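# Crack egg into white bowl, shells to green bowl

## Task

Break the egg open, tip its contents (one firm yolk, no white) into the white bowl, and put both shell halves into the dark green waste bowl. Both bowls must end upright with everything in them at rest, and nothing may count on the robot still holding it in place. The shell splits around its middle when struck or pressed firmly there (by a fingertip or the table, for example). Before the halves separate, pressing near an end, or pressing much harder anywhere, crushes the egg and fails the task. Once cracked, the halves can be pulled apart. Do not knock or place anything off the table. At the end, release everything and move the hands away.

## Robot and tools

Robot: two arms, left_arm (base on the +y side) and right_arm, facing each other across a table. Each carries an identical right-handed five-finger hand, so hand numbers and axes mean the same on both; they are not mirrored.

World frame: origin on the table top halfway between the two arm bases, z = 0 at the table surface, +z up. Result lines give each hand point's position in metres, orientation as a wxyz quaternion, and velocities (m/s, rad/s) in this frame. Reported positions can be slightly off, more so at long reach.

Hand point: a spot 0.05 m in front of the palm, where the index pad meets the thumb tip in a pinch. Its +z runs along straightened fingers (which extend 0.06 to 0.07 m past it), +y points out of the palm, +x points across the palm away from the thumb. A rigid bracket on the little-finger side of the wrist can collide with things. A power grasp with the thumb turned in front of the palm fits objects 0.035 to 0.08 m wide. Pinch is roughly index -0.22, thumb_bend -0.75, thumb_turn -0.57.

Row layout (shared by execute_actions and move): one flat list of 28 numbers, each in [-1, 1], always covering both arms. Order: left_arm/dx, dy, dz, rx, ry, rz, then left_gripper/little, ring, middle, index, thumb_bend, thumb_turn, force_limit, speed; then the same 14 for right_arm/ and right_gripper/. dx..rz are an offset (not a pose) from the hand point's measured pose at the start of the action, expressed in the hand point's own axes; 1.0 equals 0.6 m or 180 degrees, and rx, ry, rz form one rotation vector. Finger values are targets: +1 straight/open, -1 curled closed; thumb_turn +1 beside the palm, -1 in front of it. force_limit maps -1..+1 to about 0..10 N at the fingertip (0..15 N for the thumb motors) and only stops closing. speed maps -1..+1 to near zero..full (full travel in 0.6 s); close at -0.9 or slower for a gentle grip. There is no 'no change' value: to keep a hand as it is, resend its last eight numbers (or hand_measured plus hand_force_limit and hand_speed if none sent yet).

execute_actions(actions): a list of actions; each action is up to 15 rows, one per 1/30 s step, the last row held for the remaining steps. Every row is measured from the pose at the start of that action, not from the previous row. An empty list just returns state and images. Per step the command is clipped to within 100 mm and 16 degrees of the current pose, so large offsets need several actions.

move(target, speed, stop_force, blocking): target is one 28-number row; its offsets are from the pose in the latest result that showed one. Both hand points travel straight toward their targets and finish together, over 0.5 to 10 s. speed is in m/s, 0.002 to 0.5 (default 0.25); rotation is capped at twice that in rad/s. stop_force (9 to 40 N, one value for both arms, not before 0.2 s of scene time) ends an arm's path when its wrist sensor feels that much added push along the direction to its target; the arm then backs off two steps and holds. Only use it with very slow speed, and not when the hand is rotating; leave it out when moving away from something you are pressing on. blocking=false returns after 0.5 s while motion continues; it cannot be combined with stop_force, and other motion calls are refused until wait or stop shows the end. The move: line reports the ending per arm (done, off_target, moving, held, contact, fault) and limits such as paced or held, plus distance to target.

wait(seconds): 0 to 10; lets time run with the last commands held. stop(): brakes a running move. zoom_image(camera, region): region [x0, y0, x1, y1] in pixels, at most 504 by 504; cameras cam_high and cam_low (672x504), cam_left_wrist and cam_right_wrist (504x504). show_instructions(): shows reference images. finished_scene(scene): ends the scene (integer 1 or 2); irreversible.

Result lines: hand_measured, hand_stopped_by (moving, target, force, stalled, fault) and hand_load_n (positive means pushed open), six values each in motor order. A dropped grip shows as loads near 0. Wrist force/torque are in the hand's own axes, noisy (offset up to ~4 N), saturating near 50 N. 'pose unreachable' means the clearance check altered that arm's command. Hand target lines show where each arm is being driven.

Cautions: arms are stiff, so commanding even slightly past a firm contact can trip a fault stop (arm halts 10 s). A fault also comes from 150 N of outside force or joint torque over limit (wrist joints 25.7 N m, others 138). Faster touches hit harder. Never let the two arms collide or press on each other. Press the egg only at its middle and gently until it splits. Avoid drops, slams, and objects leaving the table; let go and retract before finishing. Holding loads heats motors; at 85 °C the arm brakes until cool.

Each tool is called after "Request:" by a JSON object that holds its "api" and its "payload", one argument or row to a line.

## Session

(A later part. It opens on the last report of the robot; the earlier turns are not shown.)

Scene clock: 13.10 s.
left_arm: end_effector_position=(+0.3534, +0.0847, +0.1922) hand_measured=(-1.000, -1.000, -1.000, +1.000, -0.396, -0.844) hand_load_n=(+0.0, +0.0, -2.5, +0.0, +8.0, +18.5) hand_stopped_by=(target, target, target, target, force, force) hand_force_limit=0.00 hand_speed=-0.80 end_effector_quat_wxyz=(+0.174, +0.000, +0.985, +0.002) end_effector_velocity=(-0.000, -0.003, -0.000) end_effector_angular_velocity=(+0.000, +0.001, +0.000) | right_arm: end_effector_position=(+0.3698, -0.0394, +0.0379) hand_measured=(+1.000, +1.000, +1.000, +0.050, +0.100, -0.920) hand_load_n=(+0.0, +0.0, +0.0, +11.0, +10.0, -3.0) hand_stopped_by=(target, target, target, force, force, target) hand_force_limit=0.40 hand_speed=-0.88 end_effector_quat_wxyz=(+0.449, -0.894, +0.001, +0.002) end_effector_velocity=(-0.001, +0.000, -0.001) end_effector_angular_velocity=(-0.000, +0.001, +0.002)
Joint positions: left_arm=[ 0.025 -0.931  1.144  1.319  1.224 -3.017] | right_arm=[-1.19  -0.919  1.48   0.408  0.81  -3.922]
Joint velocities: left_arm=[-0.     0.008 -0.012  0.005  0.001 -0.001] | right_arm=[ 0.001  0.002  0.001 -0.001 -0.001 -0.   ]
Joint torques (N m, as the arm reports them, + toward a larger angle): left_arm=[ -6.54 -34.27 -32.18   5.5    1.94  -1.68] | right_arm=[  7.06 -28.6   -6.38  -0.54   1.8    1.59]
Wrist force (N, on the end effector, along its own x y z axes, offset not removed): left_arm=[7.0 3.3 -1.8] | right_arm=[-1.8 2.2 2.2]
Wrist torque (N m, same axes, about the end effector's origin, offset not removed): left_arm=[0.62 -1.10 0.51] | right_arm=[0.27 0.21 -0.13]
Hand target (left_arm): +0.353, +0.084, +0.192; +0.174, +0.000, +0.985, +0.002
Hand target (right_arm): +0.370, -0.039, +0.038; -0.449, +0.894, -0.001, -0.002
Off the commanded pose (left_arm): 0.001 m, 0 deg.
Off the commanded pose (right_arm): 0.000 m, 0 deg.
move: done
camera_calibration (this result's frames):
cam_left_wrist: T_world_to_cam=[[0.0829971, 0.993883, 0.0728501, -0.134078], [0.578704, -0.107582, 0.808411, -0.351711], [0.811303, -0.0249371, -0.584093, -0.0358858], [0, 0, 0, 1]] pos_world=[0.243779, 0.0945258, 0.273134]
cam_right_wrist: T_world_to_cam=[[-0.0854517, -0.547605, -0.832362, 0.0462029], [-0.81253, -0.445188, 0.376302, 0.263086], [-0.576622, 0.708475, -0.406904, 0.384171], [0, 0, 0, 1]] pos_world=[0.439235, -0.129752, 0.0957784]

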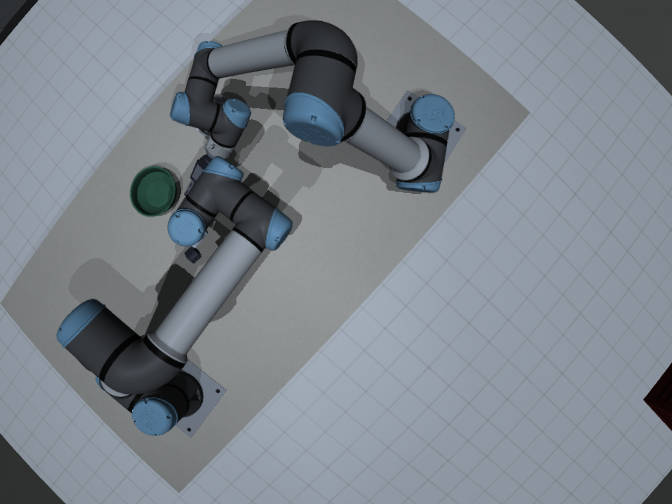

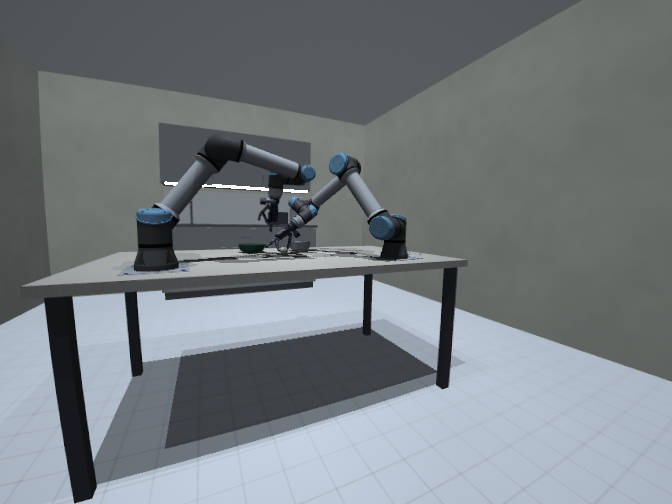

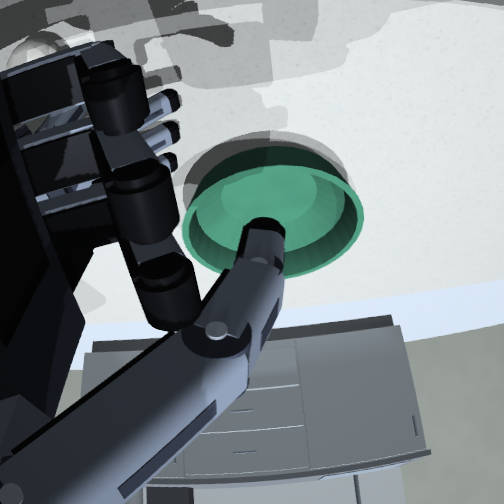

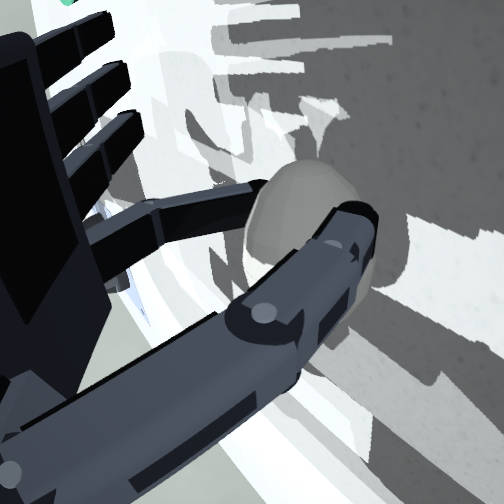

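Request:
{"api": "move", "payload": {
  "target": [0.097,-0.056,0.057,0,0,0,-1,-1,-1,1,-0.8,-1,0,-0.8,0,-0.04,0.0535,0,0,0,1,1,1,-0.1,0.08,-0.92,0.4,-0.88],
  "speed": 0.08
}}

Request:
{"api": "zoom_image", "payload": {
  "camera": "cam_low",
  "region": [240,190,320,260]
}}

Scene clock: 14.70 s.
left_arm: end_effector_position=(+0.3105, +0.0516, +0.1401) hand_measured=(-1.000, -1.000, -1.000, +1.000, -0.396, -0.842) hand_load_n=(+0.0, +0.0, -2.5, +0.0, +8.0, +18.5) hand_stopped_by=(target, target, target, target, force, force) hand_force_limit=0.00 hand_speed=-0.80 end_effector_quat_wxyz=(+0.174, +0.000, +0.985, +0.002) end_effector_velocity=(-0.002, -0.001, -0.002) end_effector_angular_velocity=(-0.001, -0.000, +0.001) | right_arm: end_effector_position=(+0.3698, +0.0005, +0.0379) hand_measured=(+1.000, +1.000, +1.000, +0.050, +0.100, -0.920) hand_load_n=(+0.0, +0.0, +0.0, +11.0, +10.0, -3.0) hand_stopped_by=(target, target, target, force, force, target) hand_force_limit=0.40 hand_speed=-0.88 end_effector_quat_wxyz=(+0.449, -0.894, +0.001, +0.002) end_effector_velocity=(-0.000, +0.002, +0.000) end_effector_angular_velocity=(+0.000, -0.001, +0.000)
Joint positions: left_arm=[-0.057 -0.847  1.147  1.263  1.222 -3.105] | right_arm=[-1.126 -0.868  1.377  0.412  0.848 -3.852]
Joint velocities: left_arm=[-0.003  0.004 -0.001 -0.002 -0.    -0.004] | right_arm=[ 0.003  0.002 -0.004 -0.     0.002  0.003]
Joint torques (N m, as the arm reports them, + toward a larger angle): left_arm=[ -6.29 -36.02 -31.31  -0.35  -2.79  -1.54] | right_arm=[  7.45 -31.45 -24.92   3.61   1.99   1.65]
Wrist force (N, on the end effector, along its own x y z axes, offset not removed): left_arm=[4.7 -0.3 -3.0] | right_arm=[-2.2 2.1 1.5]
Wrist torque (N m, same axes, about the end effector's origin, offset not removed): left_arm=[0.12 -0.62 0.24] | right_arm=[0.13 0.34 -0.06]
Hand target (left_arm): +0.310, +0.051, +0.140; +0.174, +0.000, +0.985, +0.002
Hand target (right_arm): +0.370, +0.001, +0.038; -0.449, +0.894, -0.001, -0.002
Off the commanded pose (left_arm): 0.000 m, 0 deg.
Off the commanded pose (right_arm): 0.000 m, 0 deg.
move: done
camera_calibration (this result's frames):
cam_left_wrist: T_world_to_cam=[[0.0829821, 0.993881, 0.0729022, -0.0938367], [0.578808, -0.107618, 0.808332, -0.288349], [0.811231, -0.0248808, -0.584196, -0.0323481], [0, 0, 0, 1]] pos_world=[0.200927, 0.061426, 0.221025]
cam_right_wrist: T_world_to_cam=[[-0.0855255, -0.547498, -0.832425, 0.0681798], [-0.812477, -0.44526, 0.37633, 0.280799], [-0.576685, 0.708512, -0.406749, 0.355915], [0, 0, 0, 1]] pos_world=[0.439225, -0.0898133, 0.0958494]

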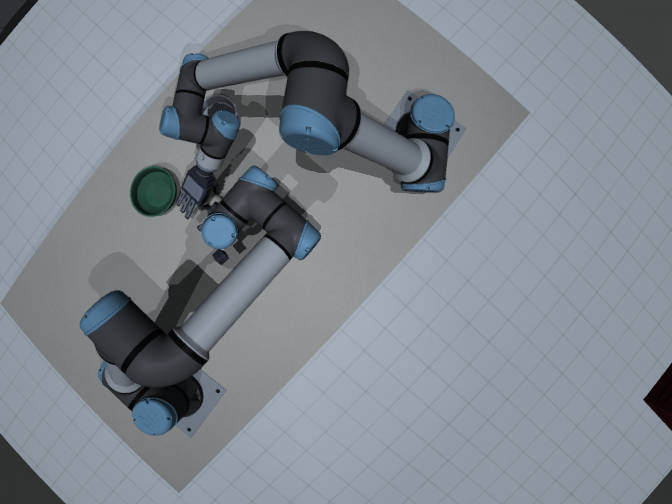

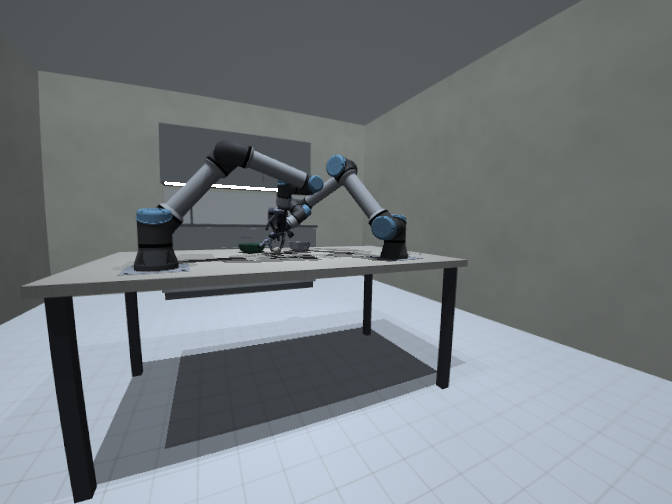

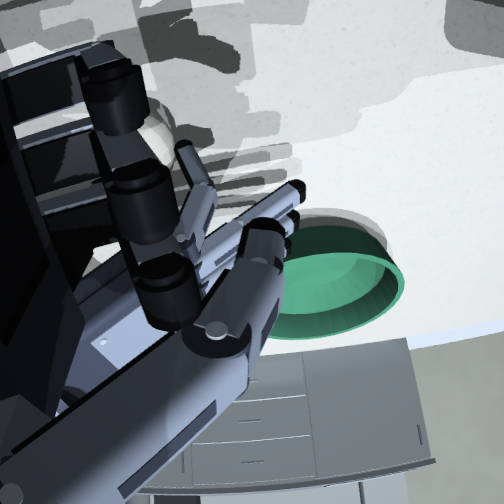

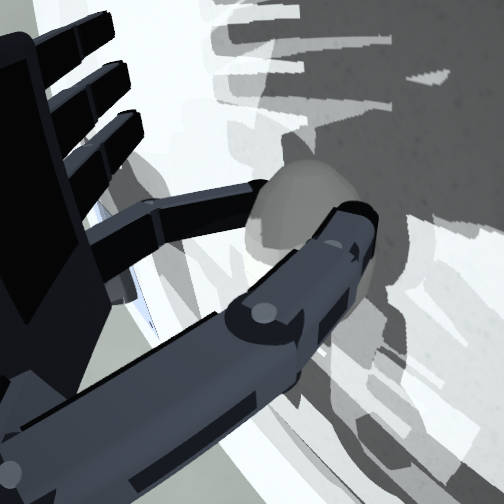

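Region (240, 190, 320, 260) of cam_low's 672x504 image, scaled by 6.300, with more detail than that image has; it fills the top 441 rows of this view, and the rest is white.

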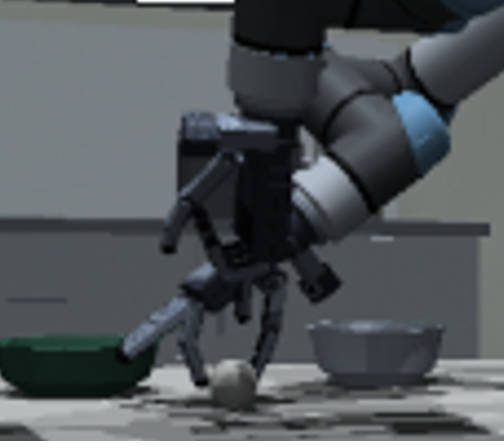

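Request:
{"api": "move", "payload": {
  "target": [-0.007,0,0.052,0,0,0,-1,-1,-1,1,-0.8,-1,0,-0.8,0,0.002,0.0015,0,0,0,1,1,1,-0.1,0.08,-0.92,0.4,-0.88],
  "speed": 0.05
}}

Request:
{"api": "zoom_image", "payload": {
  "camera": "cam_low",
  "region": [250,215,300,260]
}}

Scene clock: 15.90 s.
left_arm: end_effector_position=(+0.3250, +0.0518, +0.1125) hand_measured=(-1.000, -1.000, -1.000, +1.000, -0.396, -0.842) hand_load_n=(+0.0, +0.0, -2.5, +0.0, +8.0, +18.5) hand_stopped_by=(target, target, target, target, force, force) hand_force_limit=0.00 hand_speed=-0.80 end_effector_quat_wxyz=(+0.174, +0.000, +0.985, +0.002) end_effector_velocity=(+0.001, +0.000, -0.003) end_effector_angular_velocity=(-0.000, +0.001, +0.001) | right_arm: end_effector_position=(+0.3697, +0.0005, +0.0365) hand_measured=(+1.000, +1.000, +1.000, +0.050, +0.100, -0.920) hand_load_n=(+0.0, +0.0, +0.0, +11.0, +10.0, -3.0) hand_stopped_by=(target, target, target, force, force, target) hand_force_limit=0.40 hand_speed=-0.88 end_effector_quat_wxyz=(+0.449, -0.894, +0.001, +0.002) end_effector_velocity=(+0.002, -0.000, +0.001) end_effector_angular_velocity=(+0.003, -0.002, -0.002)
Joint positions: left_arm=[-0.032 -0.816  1.163  1.206  1.222 -3.077] | right_arm=[-1.126 -0.866  1.378  0.409  0.848 -3.852]
Joint velocities: left_arm=[ 0.002  0.003  0.002 -0.005  0.001  0.001] | right_arm=[-0.003 -0.002 -0.    -0.001 -0.002 -0.   ]
Joint torques (N m, as the arm reports them, + toward a larger angle): left_arm=[  6.82 -38.56  -5.32  -0.1    1.97   1.41] | right_arm=[ -6.69 -30.92  -6.97  -0.79  -3.88  -1.8 ]
Wrist force (N, on the end effector, along its own x y z axes, offset not removed): left_arm=[4.6 1.6 -0.6] | right_arm=[-2.1 1.3 1.0]
Wrist torque (N m, same axes, about the end effector's origin, offset not removed): left_arm=[0.26 -0.61 0.33] | right_arm=[0.15 0.24 -0.10]
Hand target (left_arm): +0.325, +0.052, +0.112; +0.174, +0.000, +0.985, +0.002
Hand target (right_arm): +0.370, +0.001, +0.036; -0.449, +0.894, -0.001, -0.002
Off the commanded pose (left_arm): 0.000 m, 0 deg.
Off the commanded pose (right_arm): 0.000 m, 0 deg.
move: done
camera_calibration (this result's frames):
cam_left_wrist: T_world_to_cam=[[0.0829799, 0.993882, 0.0728892, -0.0931881], [0.578777, -0.107606, 0.808355, -0.274427], [0.811253, -0.0248906, -0.584165, -0.0602343], [0, 0, 0, 1]] pos_world=[0.21543, 0.0615888, 0.19344]
cam_right_wrist: T_world_to_cam=[[-0.0854958, -0.54754, -0.8324, 0.0669297], [-0.812489, -0.445243, 0.376325, 0.281354], [-0.576673, 0.70849, -0.406804, 0.355282], [0, 0, 0, 1]] pos_world=[0.439201, -0.0897964, 0.0943621]

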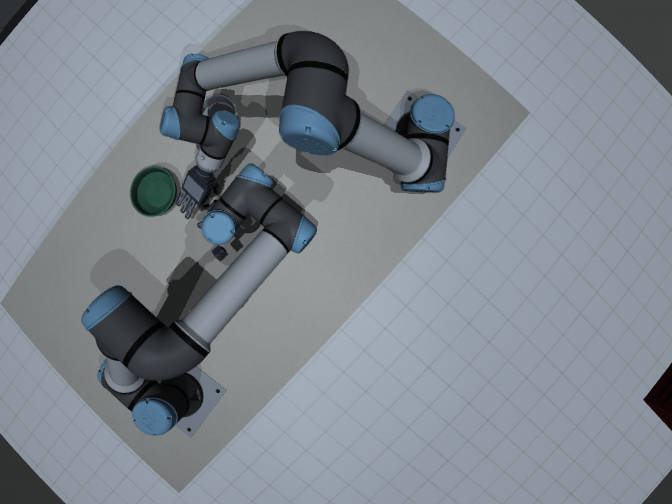

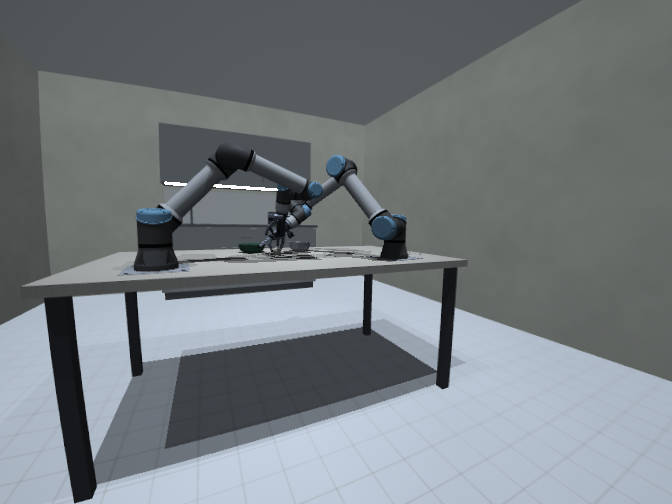

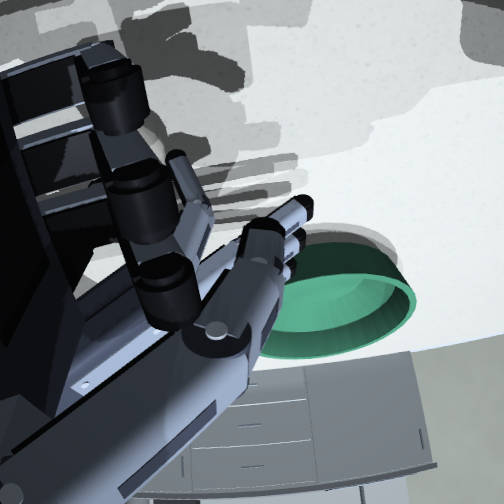

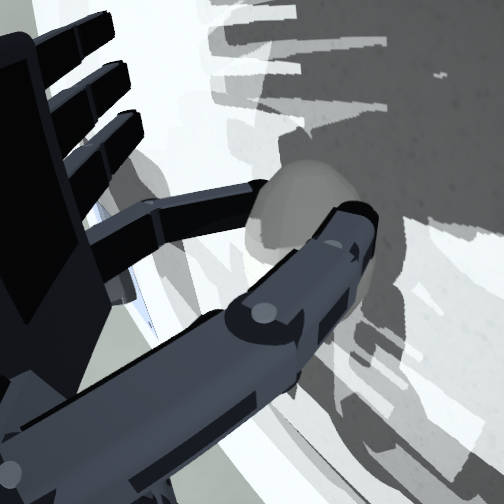

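Region (250, 215, 300, 260) of cam_low's 672x504 image, scaled by 10.080, with more detail than that image has; it fills the top 454 rows of this view, and the rest is white.

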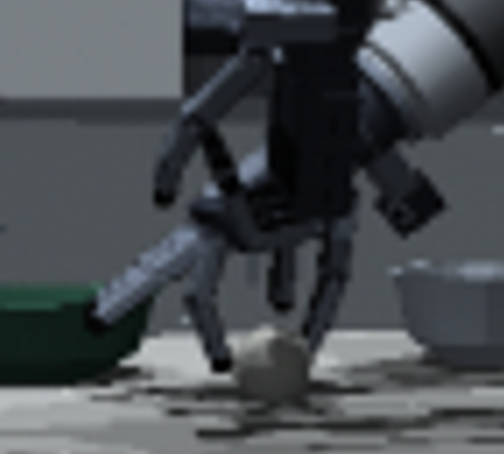

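Request:
{"api": "move", "payload": {
  "target": [-0.018,0,0.014,0,0,0,-1,-1,-1,1,-0.8,-1,0,-0.8,0,0,0,0,0,0,1,1,1,-0.1,0.08,-0.92,0.4,-0.88],
  "speed": 0.04
}}

Request:
{"api": "zoom_image", "payload": {
  "camera": "cam_low",
  "region": [250,215,300,260]
}}

Scene clock: 16.83 s.
left_arm: end_effector_position=(+0.3377, +0.0518, +0.1084) hand_measured=(-1.000, -1.000, -1.000, +1.000, -0.396, -0.842) hand_load_n=(+0.0, +0.0, -2.5, +0.0, +8.0, +18.5) hand_stopped_by=(target, target, target, target, force, force) hand_force_limit=0.00 hand_speed=-0.80 end_effector_quat_wxyz=(+0.174, +0.000, +0.985, +0.002) end_effector_velocity=(+0.002, -0.000, -0.001) end_effector_angular_velocity=(+0.000, +0.000, +0.000) | right_arm: end_effector_position=(+0.3697, +0.0005, +0.0364) hand_measured=(+1.000, +1.000, +1.000, +0.050, +0.100, -0.920) hand_load_n=(+0.0, +0.0, +0.0, +11.0, +10.0, -3.0) hand_stopped_by=(target, target, target, force, force, target) hand_force_limit=0.40 hand_speed=-0.88 end_effector_quat_wxyz=(+0.449, -0.894, +0.001, +0.002) end_effector_velocity=(+0.001, -0.001, -0.000) end_effector_angular_velocity=(-0.001, +0.001, -0.002)
Joint positions: left_arm=[-0.009 -0.804  1.15   1.198  1.222 -3.053] | right_arm=[-1.126 -0.866  1.378  0.409  0.848 -3.852]
Joint velocities: left_arm=[ 0.005  0.004 -0.003 -0.001  0.001  0.004] | right_arm=[-0.002  0.001 -0.     0.001  0.    -0.   ]
Joint torques (N m, as the arm reports them, + toward a larger angle): left_arm=[  6.66 -37.95 -30.78  -0.3    2.     1.91] | right_arm=[ -2.37 -33.89 -10.86   0.27  -0.92  -1.62]
Wrist force (N, on the end effector, along its own x y z axes, offset not removed): left_arm=[2.2 4.0 -0.8] | right_arm=[-0.4 1.7 4.5]
Wrist torque (N m, same axes, about the end effector's origin, offset not removed): left_arm=[0.75 -0.36 0.12] | right_arm=[-0.01 -0.24 -0.07]
Hand target (left_arm): +0.338, +0.052, +0.108; +0.174, +0.000, +0.985, +0.002
Hand target (right_arm): +0.370, +0.001, +0.036; -0.449, +0.894, -0.001, -0.002
Off the commanded pose (left_arm): 0.000 m, 0 deg.
Off the commanded pose (right_arm): 0.000 m, 0 deg.
move: done
camera_calibration (this result's frames):
cam_left_wrist: T_world_to_cam=[[0.0829811, 0.993884, 0.0728651, -0.093968], [0.578739, -0.107585, 0.808385, -0.278476], [0.81128, -0.0249108, -0.584127, -0.0729606], [0, 0, 0, 1]] pos_world=[0.228154, 0.0616158, 0.189344]
cam_right_wrist: T_world_to_cam=[[-0.0855157, -0.547503, -0.832423, 0.0669334], [-0.812472, -0.445269, 0.376329, 0.281351], [-0.576694, 0.708503, -0.406753, 0.355292], [0, 0, 0, 1]] pos_world=[0.439208, -0.0898021, 0.0943523]

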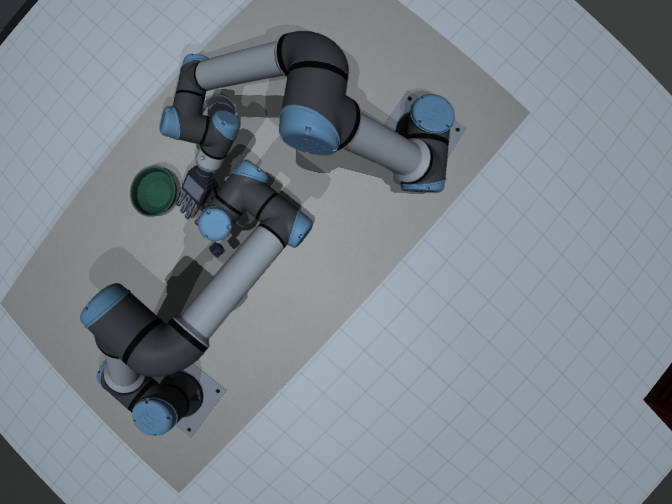

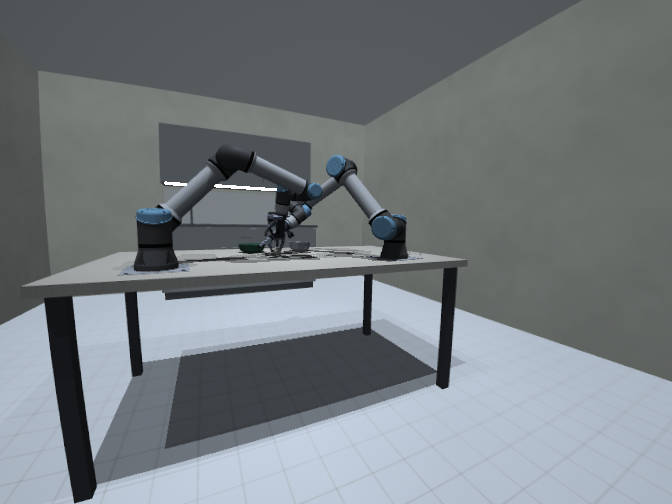

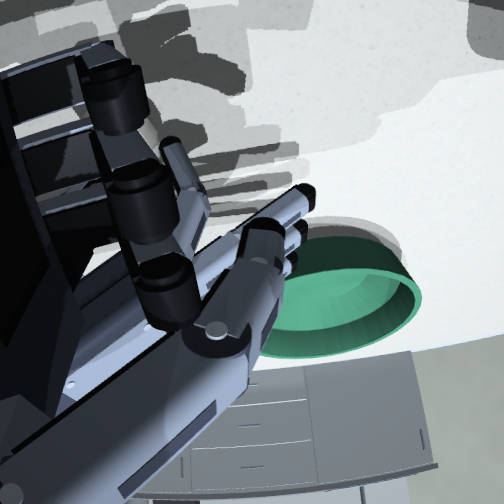

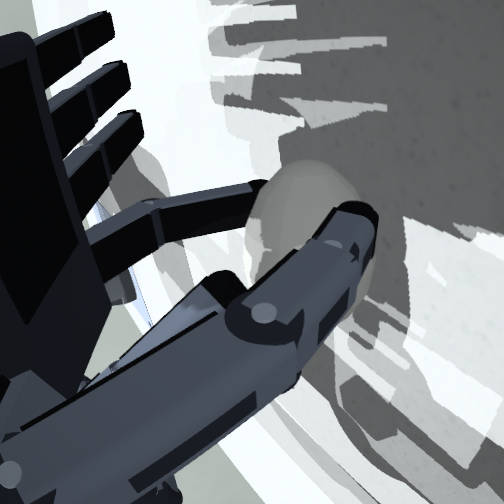

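Region (250, 215, 300, 260) of cam_low's 672x504 image, scaled by 10.080, with more detail than that image has; it fills the top 454 rows of this view, and the rest is white.

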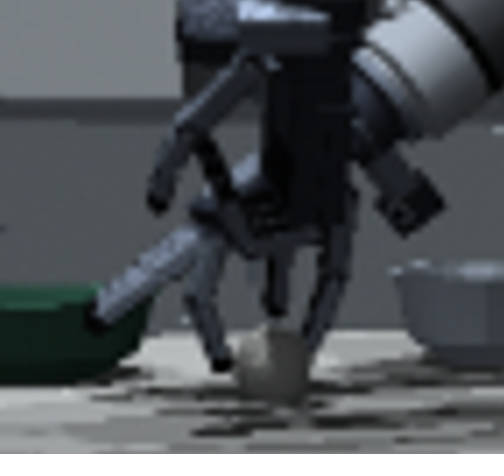

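Request:
{"api": "move", "payload": {
  "target": [-0.008,0,0.003,0,0,0,-1,-1,-1,1,-0.8,-1,0,-0.8,0,0,0,0,0,0,1,1,1,-0.1,0.08,-0.92,0.4,-0.88],
  "speed": 0.04
}}

Request:
{"api": "move", "payload": {
  "target": [0.0117,0,0.0313,0,0,0,-1,-1,-1,1,-0.8,-1,0,-0.8,0,0,0,0,0,0,1,1,1,-0.1,0.08,-0.92,0.4,-0.88],
  "speed": 0.008,
  "stop_force": 15
}}

Scene clock: 17.73 s.
left_arm: end_effector_position=(+0.3426, +0.0518, +0.1084) hand_measured=(-1.000, -1.000, -1.000, +1.000, -0.396, -0.842) hand_load_n=(+0.0, +0.0, -2.5, +0.0, +8.0, +18.5) hand_stopped_by=(target, target, target, target, force, force) hand_force_limit=0.00 hand_speed=-0.80 end_effector_quat_wxyz=(+0.174, +0.000, +0.985, +0.002) end_effector_velocity=(+0.002, +0.000, +0.000) end_effector_angular_velocity=(+0.000, -0.000, +0.001) | right_arm: end_effector_position=(+0.3697, +0.0005, +0.0364) hand_measured=(+1.000, +1.000, +1.000, +0.050, +0.100, -0.920) hand_load_n=(+0.0, +0.0, +0.0, +11.0, +10.0, -3.0) hand_stopped_by=(target, target, target, force, force, target) hand_force_limit=0.40 hand_speed=-0.88 end_effector_quat_wxyz=(+0.449, -0.894, +0.001, +0.002) end_effector_velocity=(+0.001, -0.000, +0.000) end_effector_angular_velocity=(+0.001, -0.001, -0.000)
Joint positions: left_arm=[-0.    -0.8    1.143  1.199  1.223 -3.044] | right_arm=[-1.126 -0.866  1.378  0.409  0.848 -3.852]
Joint velocities: left_arm=[ 0.004  0.001 -0.003  0.001 -0.     0.003] | right_arm=[-0.001 -0.    -0.    -0.    -0.001 -0.   ]
Joint torques (N m, as the arm reports them, + toward a larger angle): left_arm=[  8.57 -35.62 -31.43   5.4    1.96   1.72] | right_arm=[ -2.03 -34.67 -12.28   0.82   0.51  -1.58]
Wrist force (N, on the end effector, along its own x y z axes, offset not removed): left_arm=[4.6 0.9 -1.9] | right_arm=[-3.4 3.8 -2.1]
Wrist torque (N m, same axes, about the end effector's origin, offset not removed): left_arm=[0.57 -0.70 0.04] | right_arm=[0.62 0.42 -0.16]
Hand target (left_arm): +0.343, +0.052, +0.108; +0.174, +0.000, +0.985, +0.002
Hand target (right_arm): +0.370, +0.001, +0.036; -0.449, +0.894, -0.001, -0.002
Off the commanded pose (left_arm): 0.000 m, 0 deg.
Off the commanded pose (right_arm): 0.000 m, 0 deg.
move: done
camera_calibration (this result's frames):
cam_left_wrist: T_world_to_cam=[[0.0829811, 0.993885, 0.0728524, -0.0943686], [0.578723, -0.107575, 0.808398, -0.281259], [0.811291, -0.0249204, -0.58411, -0.0769526], [0, 0, 0, 1]] pos_world=[0.233033, 0.0616174, 0.189296]
cam_right_wrist: T_world_to_cam=[[-0.0855158, -0.547503, -0.832423, 0.0669335], [-0.812472, -0.445269, 0.376329, 0.281351], [-0.576694, 0.708503, -0.406753, 0.355292], [0, 0, 0, 1]] pos_world=[0.439208, -0.0898021, 0.0943524]

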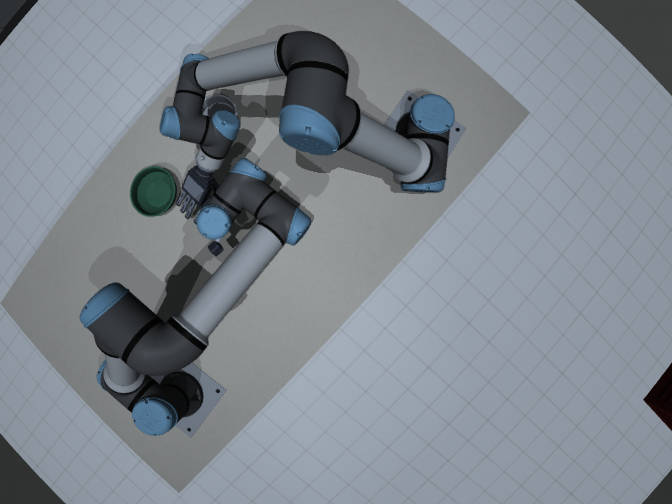

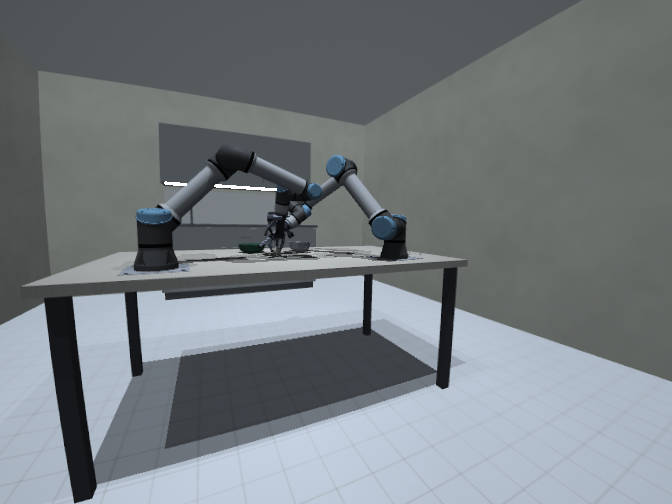

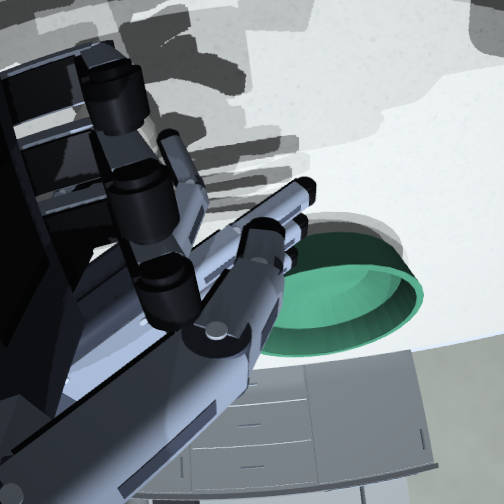

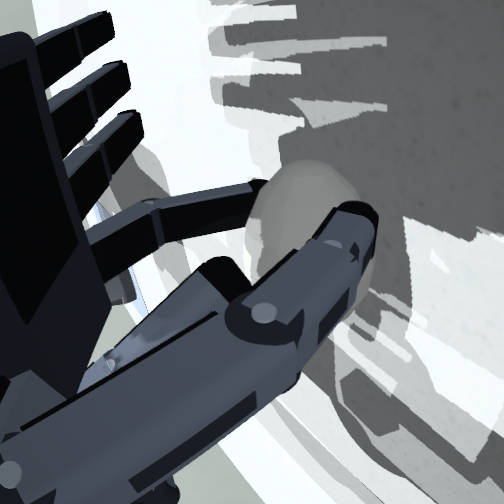

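Scene clock: 18.93 s.
left_arm: end_effector_position=(+0.3426, +0.0519, +0.1018) hand_measured=(-1.000, -1.000, -1.000, +1.000, -0.396, -0.842) hand_load_n=(+0.0, +0.0, -2.5, +0.5, +8.0, +18.5) hand_stopped_by=(target, target, target, target, force, force) hand_force_limit=0.00 hand_speed=-0.80 end_effector_quat_wxyz=(+0.174, +0.000, +0.985, +0.002) end_effector_velocity=(-0.000, +0.000, +0.003) end_effector_angular_velocity=(+0.003, +0.002, +0.000) | right_arm: end_effector_position=(+0.3697, +0.0005, +0.0364) hand_measured=(+1.000, +1.000, +1.000, +0.050, +0.100, -0.920) hand_load_n=(+0.0, +0.0, +0.0, +12.0, +10.0, -4.5) hand_stopped_by=(target, target, target, force, force, target) hand_force_limit=0.40 hand_speed=-0.88 end_effector_quat_wxyz=(+0.449, -0.894, +0.001, +0.002) end_effector_velocity=(+0.001, -0.000, -0.001) end_effector_angular_velocity=(-0.001, +0.001, -0.001)
Joint positions: left_arm=[-0.    -0.795  1.151  1.186  1.223 -3.044] | right_arm=[-1.126 -0.866  1.378  0.409  0.848 -3.852]
Joint velocities: left_arm=[ 0.    -0.002 -0.003  0.008  0.002 -0.   ] | right_arm=[-0.001  0.001 -0.     0.     0.     0.   ]
Joint torques (N m, as the arm reports them, + toward a larger angle): left_arm=[ -5.46 -39.53 -25.15   3.9    1.75  -1.4 ] | right_arm=[ -2.19 -37.46 -12.6    0.8   -0.04  -1.21]
Wrist force (N, on the end effector, along its own x y z axes, offset not removed): left_arm=[-3.4 -4.4 -26.3] | right_arm=[-2.2 6.8 8.5]
Wrist torque (N m, same axes, about the end effector's origin, offset not removed): left_arm=[1.34 -0.67 -0.35] | right_arm=[0.00 0.70 -0.47]
Hand target (left_arm): +0.343, +0.052, +0.102; +0.174, +0.000, +0.985, +0.002
Hand target (right_arm): +0.370, +0.001, +0.036; -0.449, +0.894, -0.001, -0.002
Off the commanded pose (left_arm): 0.013 m, 0 deg.
Off the commanded pose (right_arm): 0.000 m, 0 deg.
move: contact (left_arm)
camera_calibration (this result's frames):
cam_left_wrist: T_world_to_cam=[[0.0829878, 0.993869, 0.0730542, -0.094018], [0.578744, -0.107743, 0.808361, -0.27589], [0.811276, -0.0248044, -0.584137, -0.0807361], [0, 0, 0, 1]] pos_world=[0.232971, 0.0617137, 0.182726]
cam_right_wrist: T_world_to_cam=[[-0.0855126, -0.547525, -0.832409, 0.0669173], [-0.812478, -0.445254, 0.376335, 0.281359], [-0.576687, 0.708495, -0.406777, 0.355289], [0, 0, 0, 1]] pos_world=[0.439211, -0.0898053, 0.0943404]

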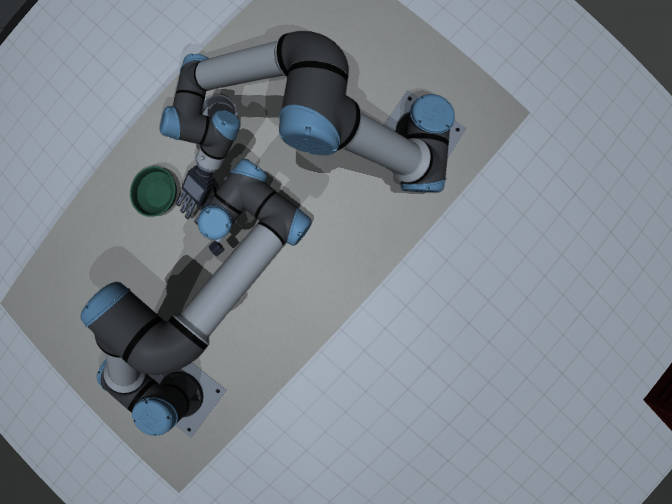

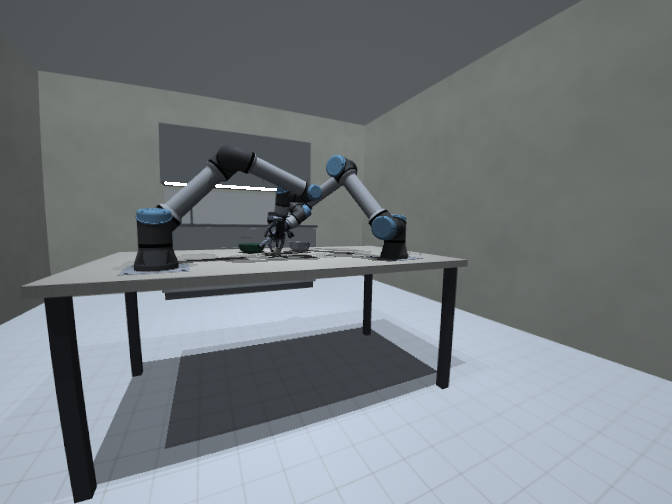

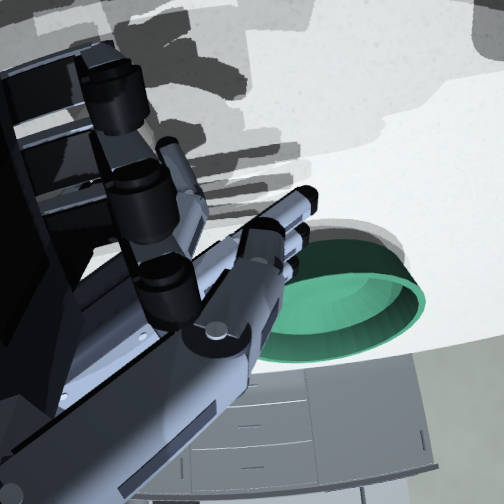

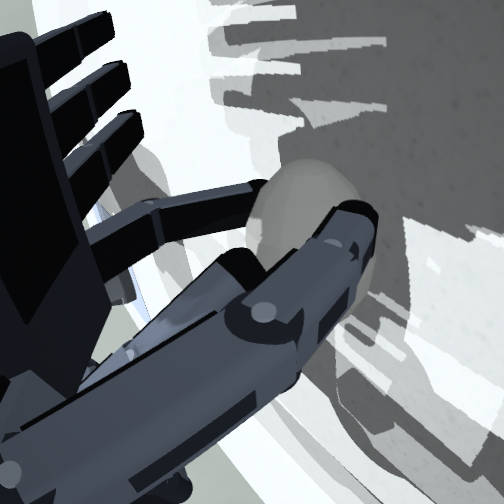

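Request:
{"api": "move", "payload": {
  "target": [0.0012,0,0.0033,0,0,0,-1,-1,-1,1,-0.8,-1,0,-0.8,0,0.0013,0.001,0,0,0,1,1,1,-0.1,0.08,-0.92,0.4,-0.88],
  "speed": 0.005
}}

Scene clock: 19.73 s.
left_arm: end_effector_position=(+0.3426, +0.0519, +0.0999) hand_measured=(-1.000, -1.000, -1.000, +1.000, -0.396, -0.842) hand_load_n=(+0.0, +0.0, -2.5, +0.0, +8.0, +18.5) hand_stopped_by=(target, target, target, target, force, force) hand_force_limit=0.00 hand_speed=-0.80 end_effector_quat_wxyz=(+0.174, +0.000, +0.985, +0.002) end_effector_velocity=(-0.000, -0.001, -0.002) end_effector_angular_velocity=(-0.002, +0.002, +0.000) | right_arm: end_effector_position=(+0.3698, +0.0006, +0.0355) hand_measured=(+1.000, +1.000, +1.000, +0.050, +0.100, -0.920) hand_load_n=(+0.0, +0.0, +0.0, +12.0, +8.0, -6.5) hand_stopped_by=(target, target, target, force, force, target) hand_force_limit=0.40 hand_speed=-0.88 end_effector_quat_wxyz=(+0.449, -0.894, +0.001, +0.002) end_effector_velocity=(-0.001, -0.000, -0.000) end_effector_angular_velocity=(-0.001, +0.003, -0.000)
Joint positions: left_arm=[-0.    -0.793  1.153  1.182  1.223 -3.044] | right_arm=[-1.126 -0.865  1.379  0.407  0.848 -3.852]
Joint velocities: left_arm=[ 0.001  0.001  0.    -0.004  0.002  0.   ] | right_arm=[-0.     0.     0.001  0.001 -0.001  0.001]
Joint torques (N m, as the arm reports them, + toward a larger angle): left_arm=[ -4.08 -15.39   9.11  -3.47   4.18  -1.22] | right_arm=[  0.22 -28.57  -2.1    1.42   0.08  -0.11]
Wrist force (N, on the end effector, along its own x y z axes, offset not removed): left_arm=[-13.7 -1.7 -38.2] | right_arm=[5.9 -5.1 3.2]
Wrist torque (N m, same axes, about the end effector's origin, offset not removed): left_arm=[2.53 -1.80 -0.99] | right_arm=[-0.27 0.04 -0.07]
Hand target (left_arm): +0.343, +0.052, +0.100; +0.174, +0.000, +0.985, +0.002
Hand target (right_arm): +0.370, +0.001, +0.035; -0.449, +0.894, -0.001, -0.002
Off the commanded pose (left_arm): 0.000 m, 0 deg.
Off the commanded pose (right_arm): 0.000 m, 0 deg.
move: done
camera_calibration (this result's frames):
cam_left_wrist: T_world_to_cam=[[0.0829796, 0.993874, 0.0730008, -0.0938707], [0.578676, -0.107693, 0.808416, -0.274328], [0.811325, -0.0248382, -0.584067, -0.0818968], [0, 0, 0, 1]] pos_world=[0.232982, 0.0617182, 0.180791]
cam_right_wrist: T_world_to_cam=[[-0.0854535, -0.547484, -0.832442, 0.0661566], [-0.812505, -0.445273, 0.376256, 0.281737], [-0.576658, 0.708515, -0.406783, 0.354914], [0, 0, 0, 1]] pos_world=[0.43923, -0.0897922, 0.0934392]

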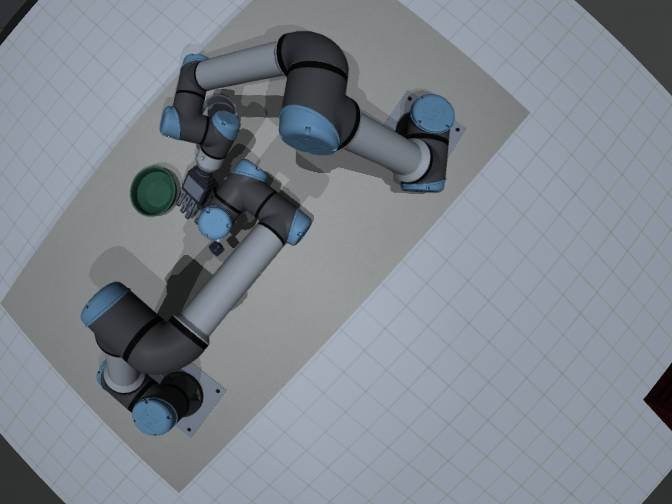

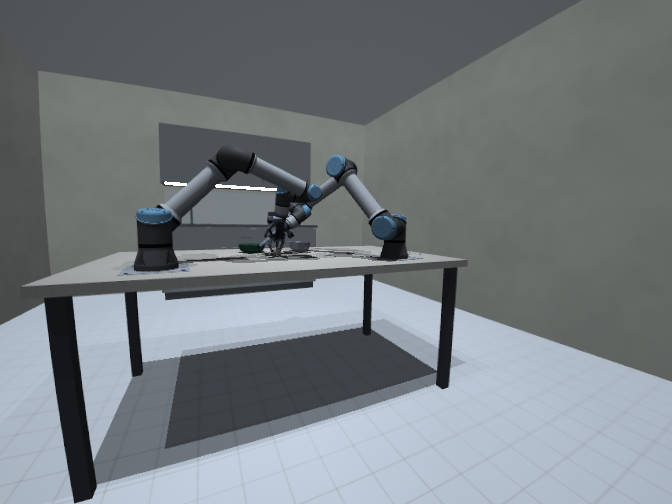

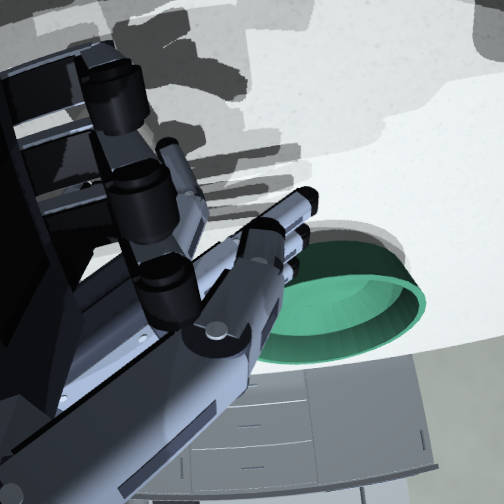

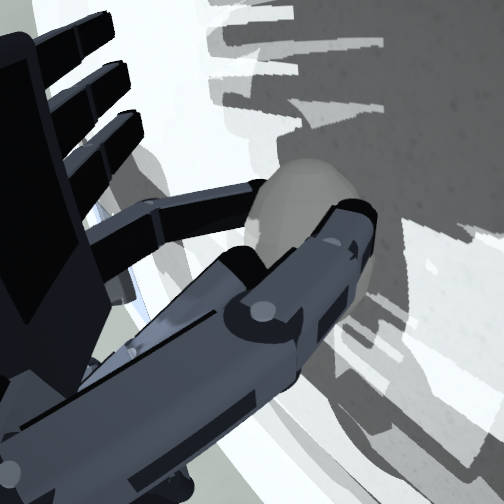

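Request:
{"api": "move", "payload": {
  "target": [0.0008,0,0.0022,0,0,0,-1,-1,-1,1,-0.8,-1,0,-0.8,0,0,0,0,0,0,1,1,1,-0.1,0.08,-0.92,0.4,-0.88],
  "speed": 0.005
}}

Scene clock: 20.67 s.
left_arm: end_effector_position=(+0.3426, +0.0519, +0.0986) hand_measured=(-1.000, -1.000, -1.000, +1.000, -0.396, -0.842) hand_load_n=(+0.0, +0.0, -2.5, +0.5, +8.0, +18.5) hand_stopped_by=(target, target, target, target, force, force) hand_force_limit=0.00 hand_speed=-0.80 end_effector_quat_wxyz=(+0.174, +0.000, +0.985, +0.002) end_effector_velocity=(+0.001, +0.000, -0.000) end_effector_angular_velocity=(-0.000, -0.001, +0.002) | right_arm: end_effector_position=(+0.3698, +0.0005, +0.0355) hand_measured=(+1.000, +1.000, +1.000, +0.050, +0.100, -0.920) hand_load_n=(+0.0, +0.0, +0.0, +13.5, +7.0, -7.5) hand_stopped_by=(target, target, target, force, force, target) hand_force_limit=0.40 hand_speed=-0.88 end_effector_quat_wxyz=(+0.449, -0.894, +0.001, +0.002) end_effector_velocity=(-0.000, -0.000, +0.001) end_effector_angular_velocity=(+0.000, -0.002, +0.001)
Joint positions: left_arm=[-0.    -0.792  1.154  1.179  1.223 -3.044] | right_arm=[-1.126 -0.865  1.379  0.407  0.848 -3.852]
Joint velocities: left_arm=[ 0.001  0.    -0.    -0.    -0.001 -0.001] | right_arm=[ 0.    -0.002  0.001  0.001  0.001 -0.002]
Joint torques (N m, as the arm reports them, + toward a larger angle): left_arm=[-1.81 -3.57 15.76 -4.31  6.94 -0.96] | right_arm=[  0.88 -41.11 -13.18   4.16   0.65   0.55]
Wrist force (N, on the end effector, along its own x y z axes, offset not removed): left_arm=[-21.8 -4.7 -50.0] | right_arm=[7.9 -2.1 2.4]
Wrist torque (N m, same axes, about the end effector's origin, offset not removed): left_arm=[3.42 -2.20 -1.31] | right_arm=[0.36 0.36 -0.30]
Hand target (left_arm): +0.343, +0.052, +0.098; +0.174, +0.000, +0.985, +0.002
Hand target (right_arm): +0.370, +0.001, +0.036; -0.449, +0.894, -0.001, -0.002
Off the commanded pose (left_arm): 0.000 m, 0 deg.
Off the commanded pose (right_arm): 0.000 m, 0 deg.
move: done
camera_calibration (this result's frames):
cam_left_wrist: T_world_to_cam=[[0.0829789, 0.993878, 0.0729518, -0.0937678], [0.578673, -0.107653, 0.808424, -0.27327], [0.811328, -0.0248669, -0.584063, -0.0826633], [0, 0, 0, 1]] pos_world=[0.232982, 0.0617199, 0.179478]
cam_right_wrist: T_world_to_cam=[[-0.08549, -0.547512, -0.832419, 0.0661055], [-0.81249, -0.445257, 0.376305, 0.281745], [-0.576672, 0.708503, -0.406783, 0.354891], [0, 0, 0, 1]] pos_world=[0.439222, -0.0897989, 0.0933693]

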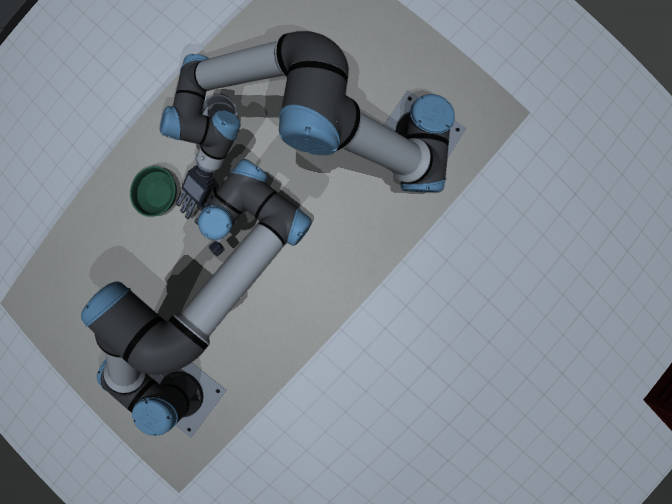

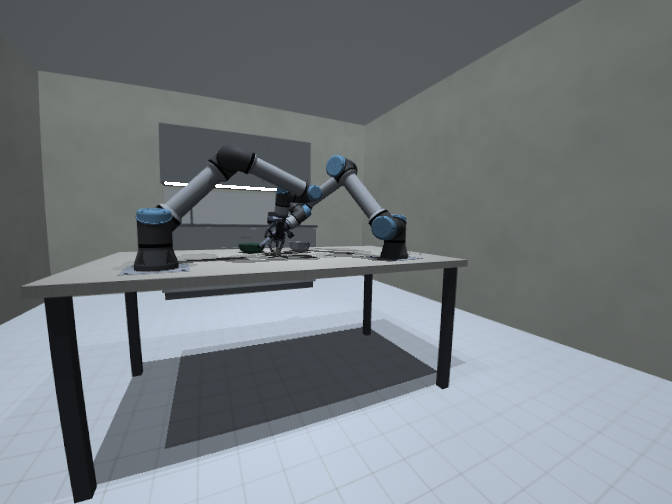

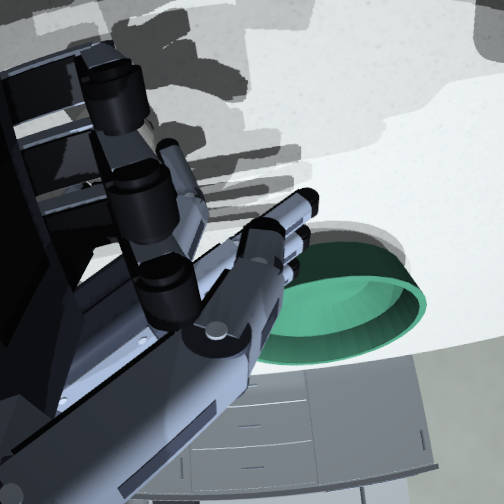

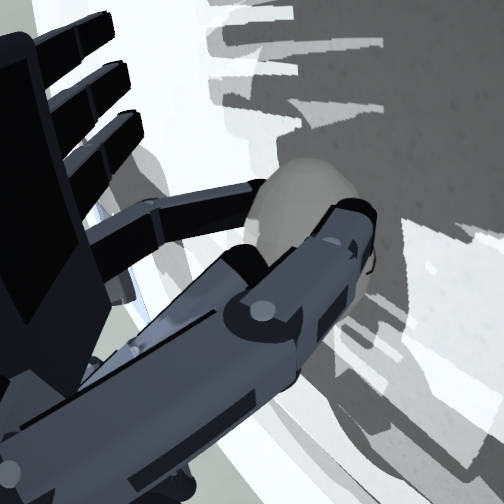

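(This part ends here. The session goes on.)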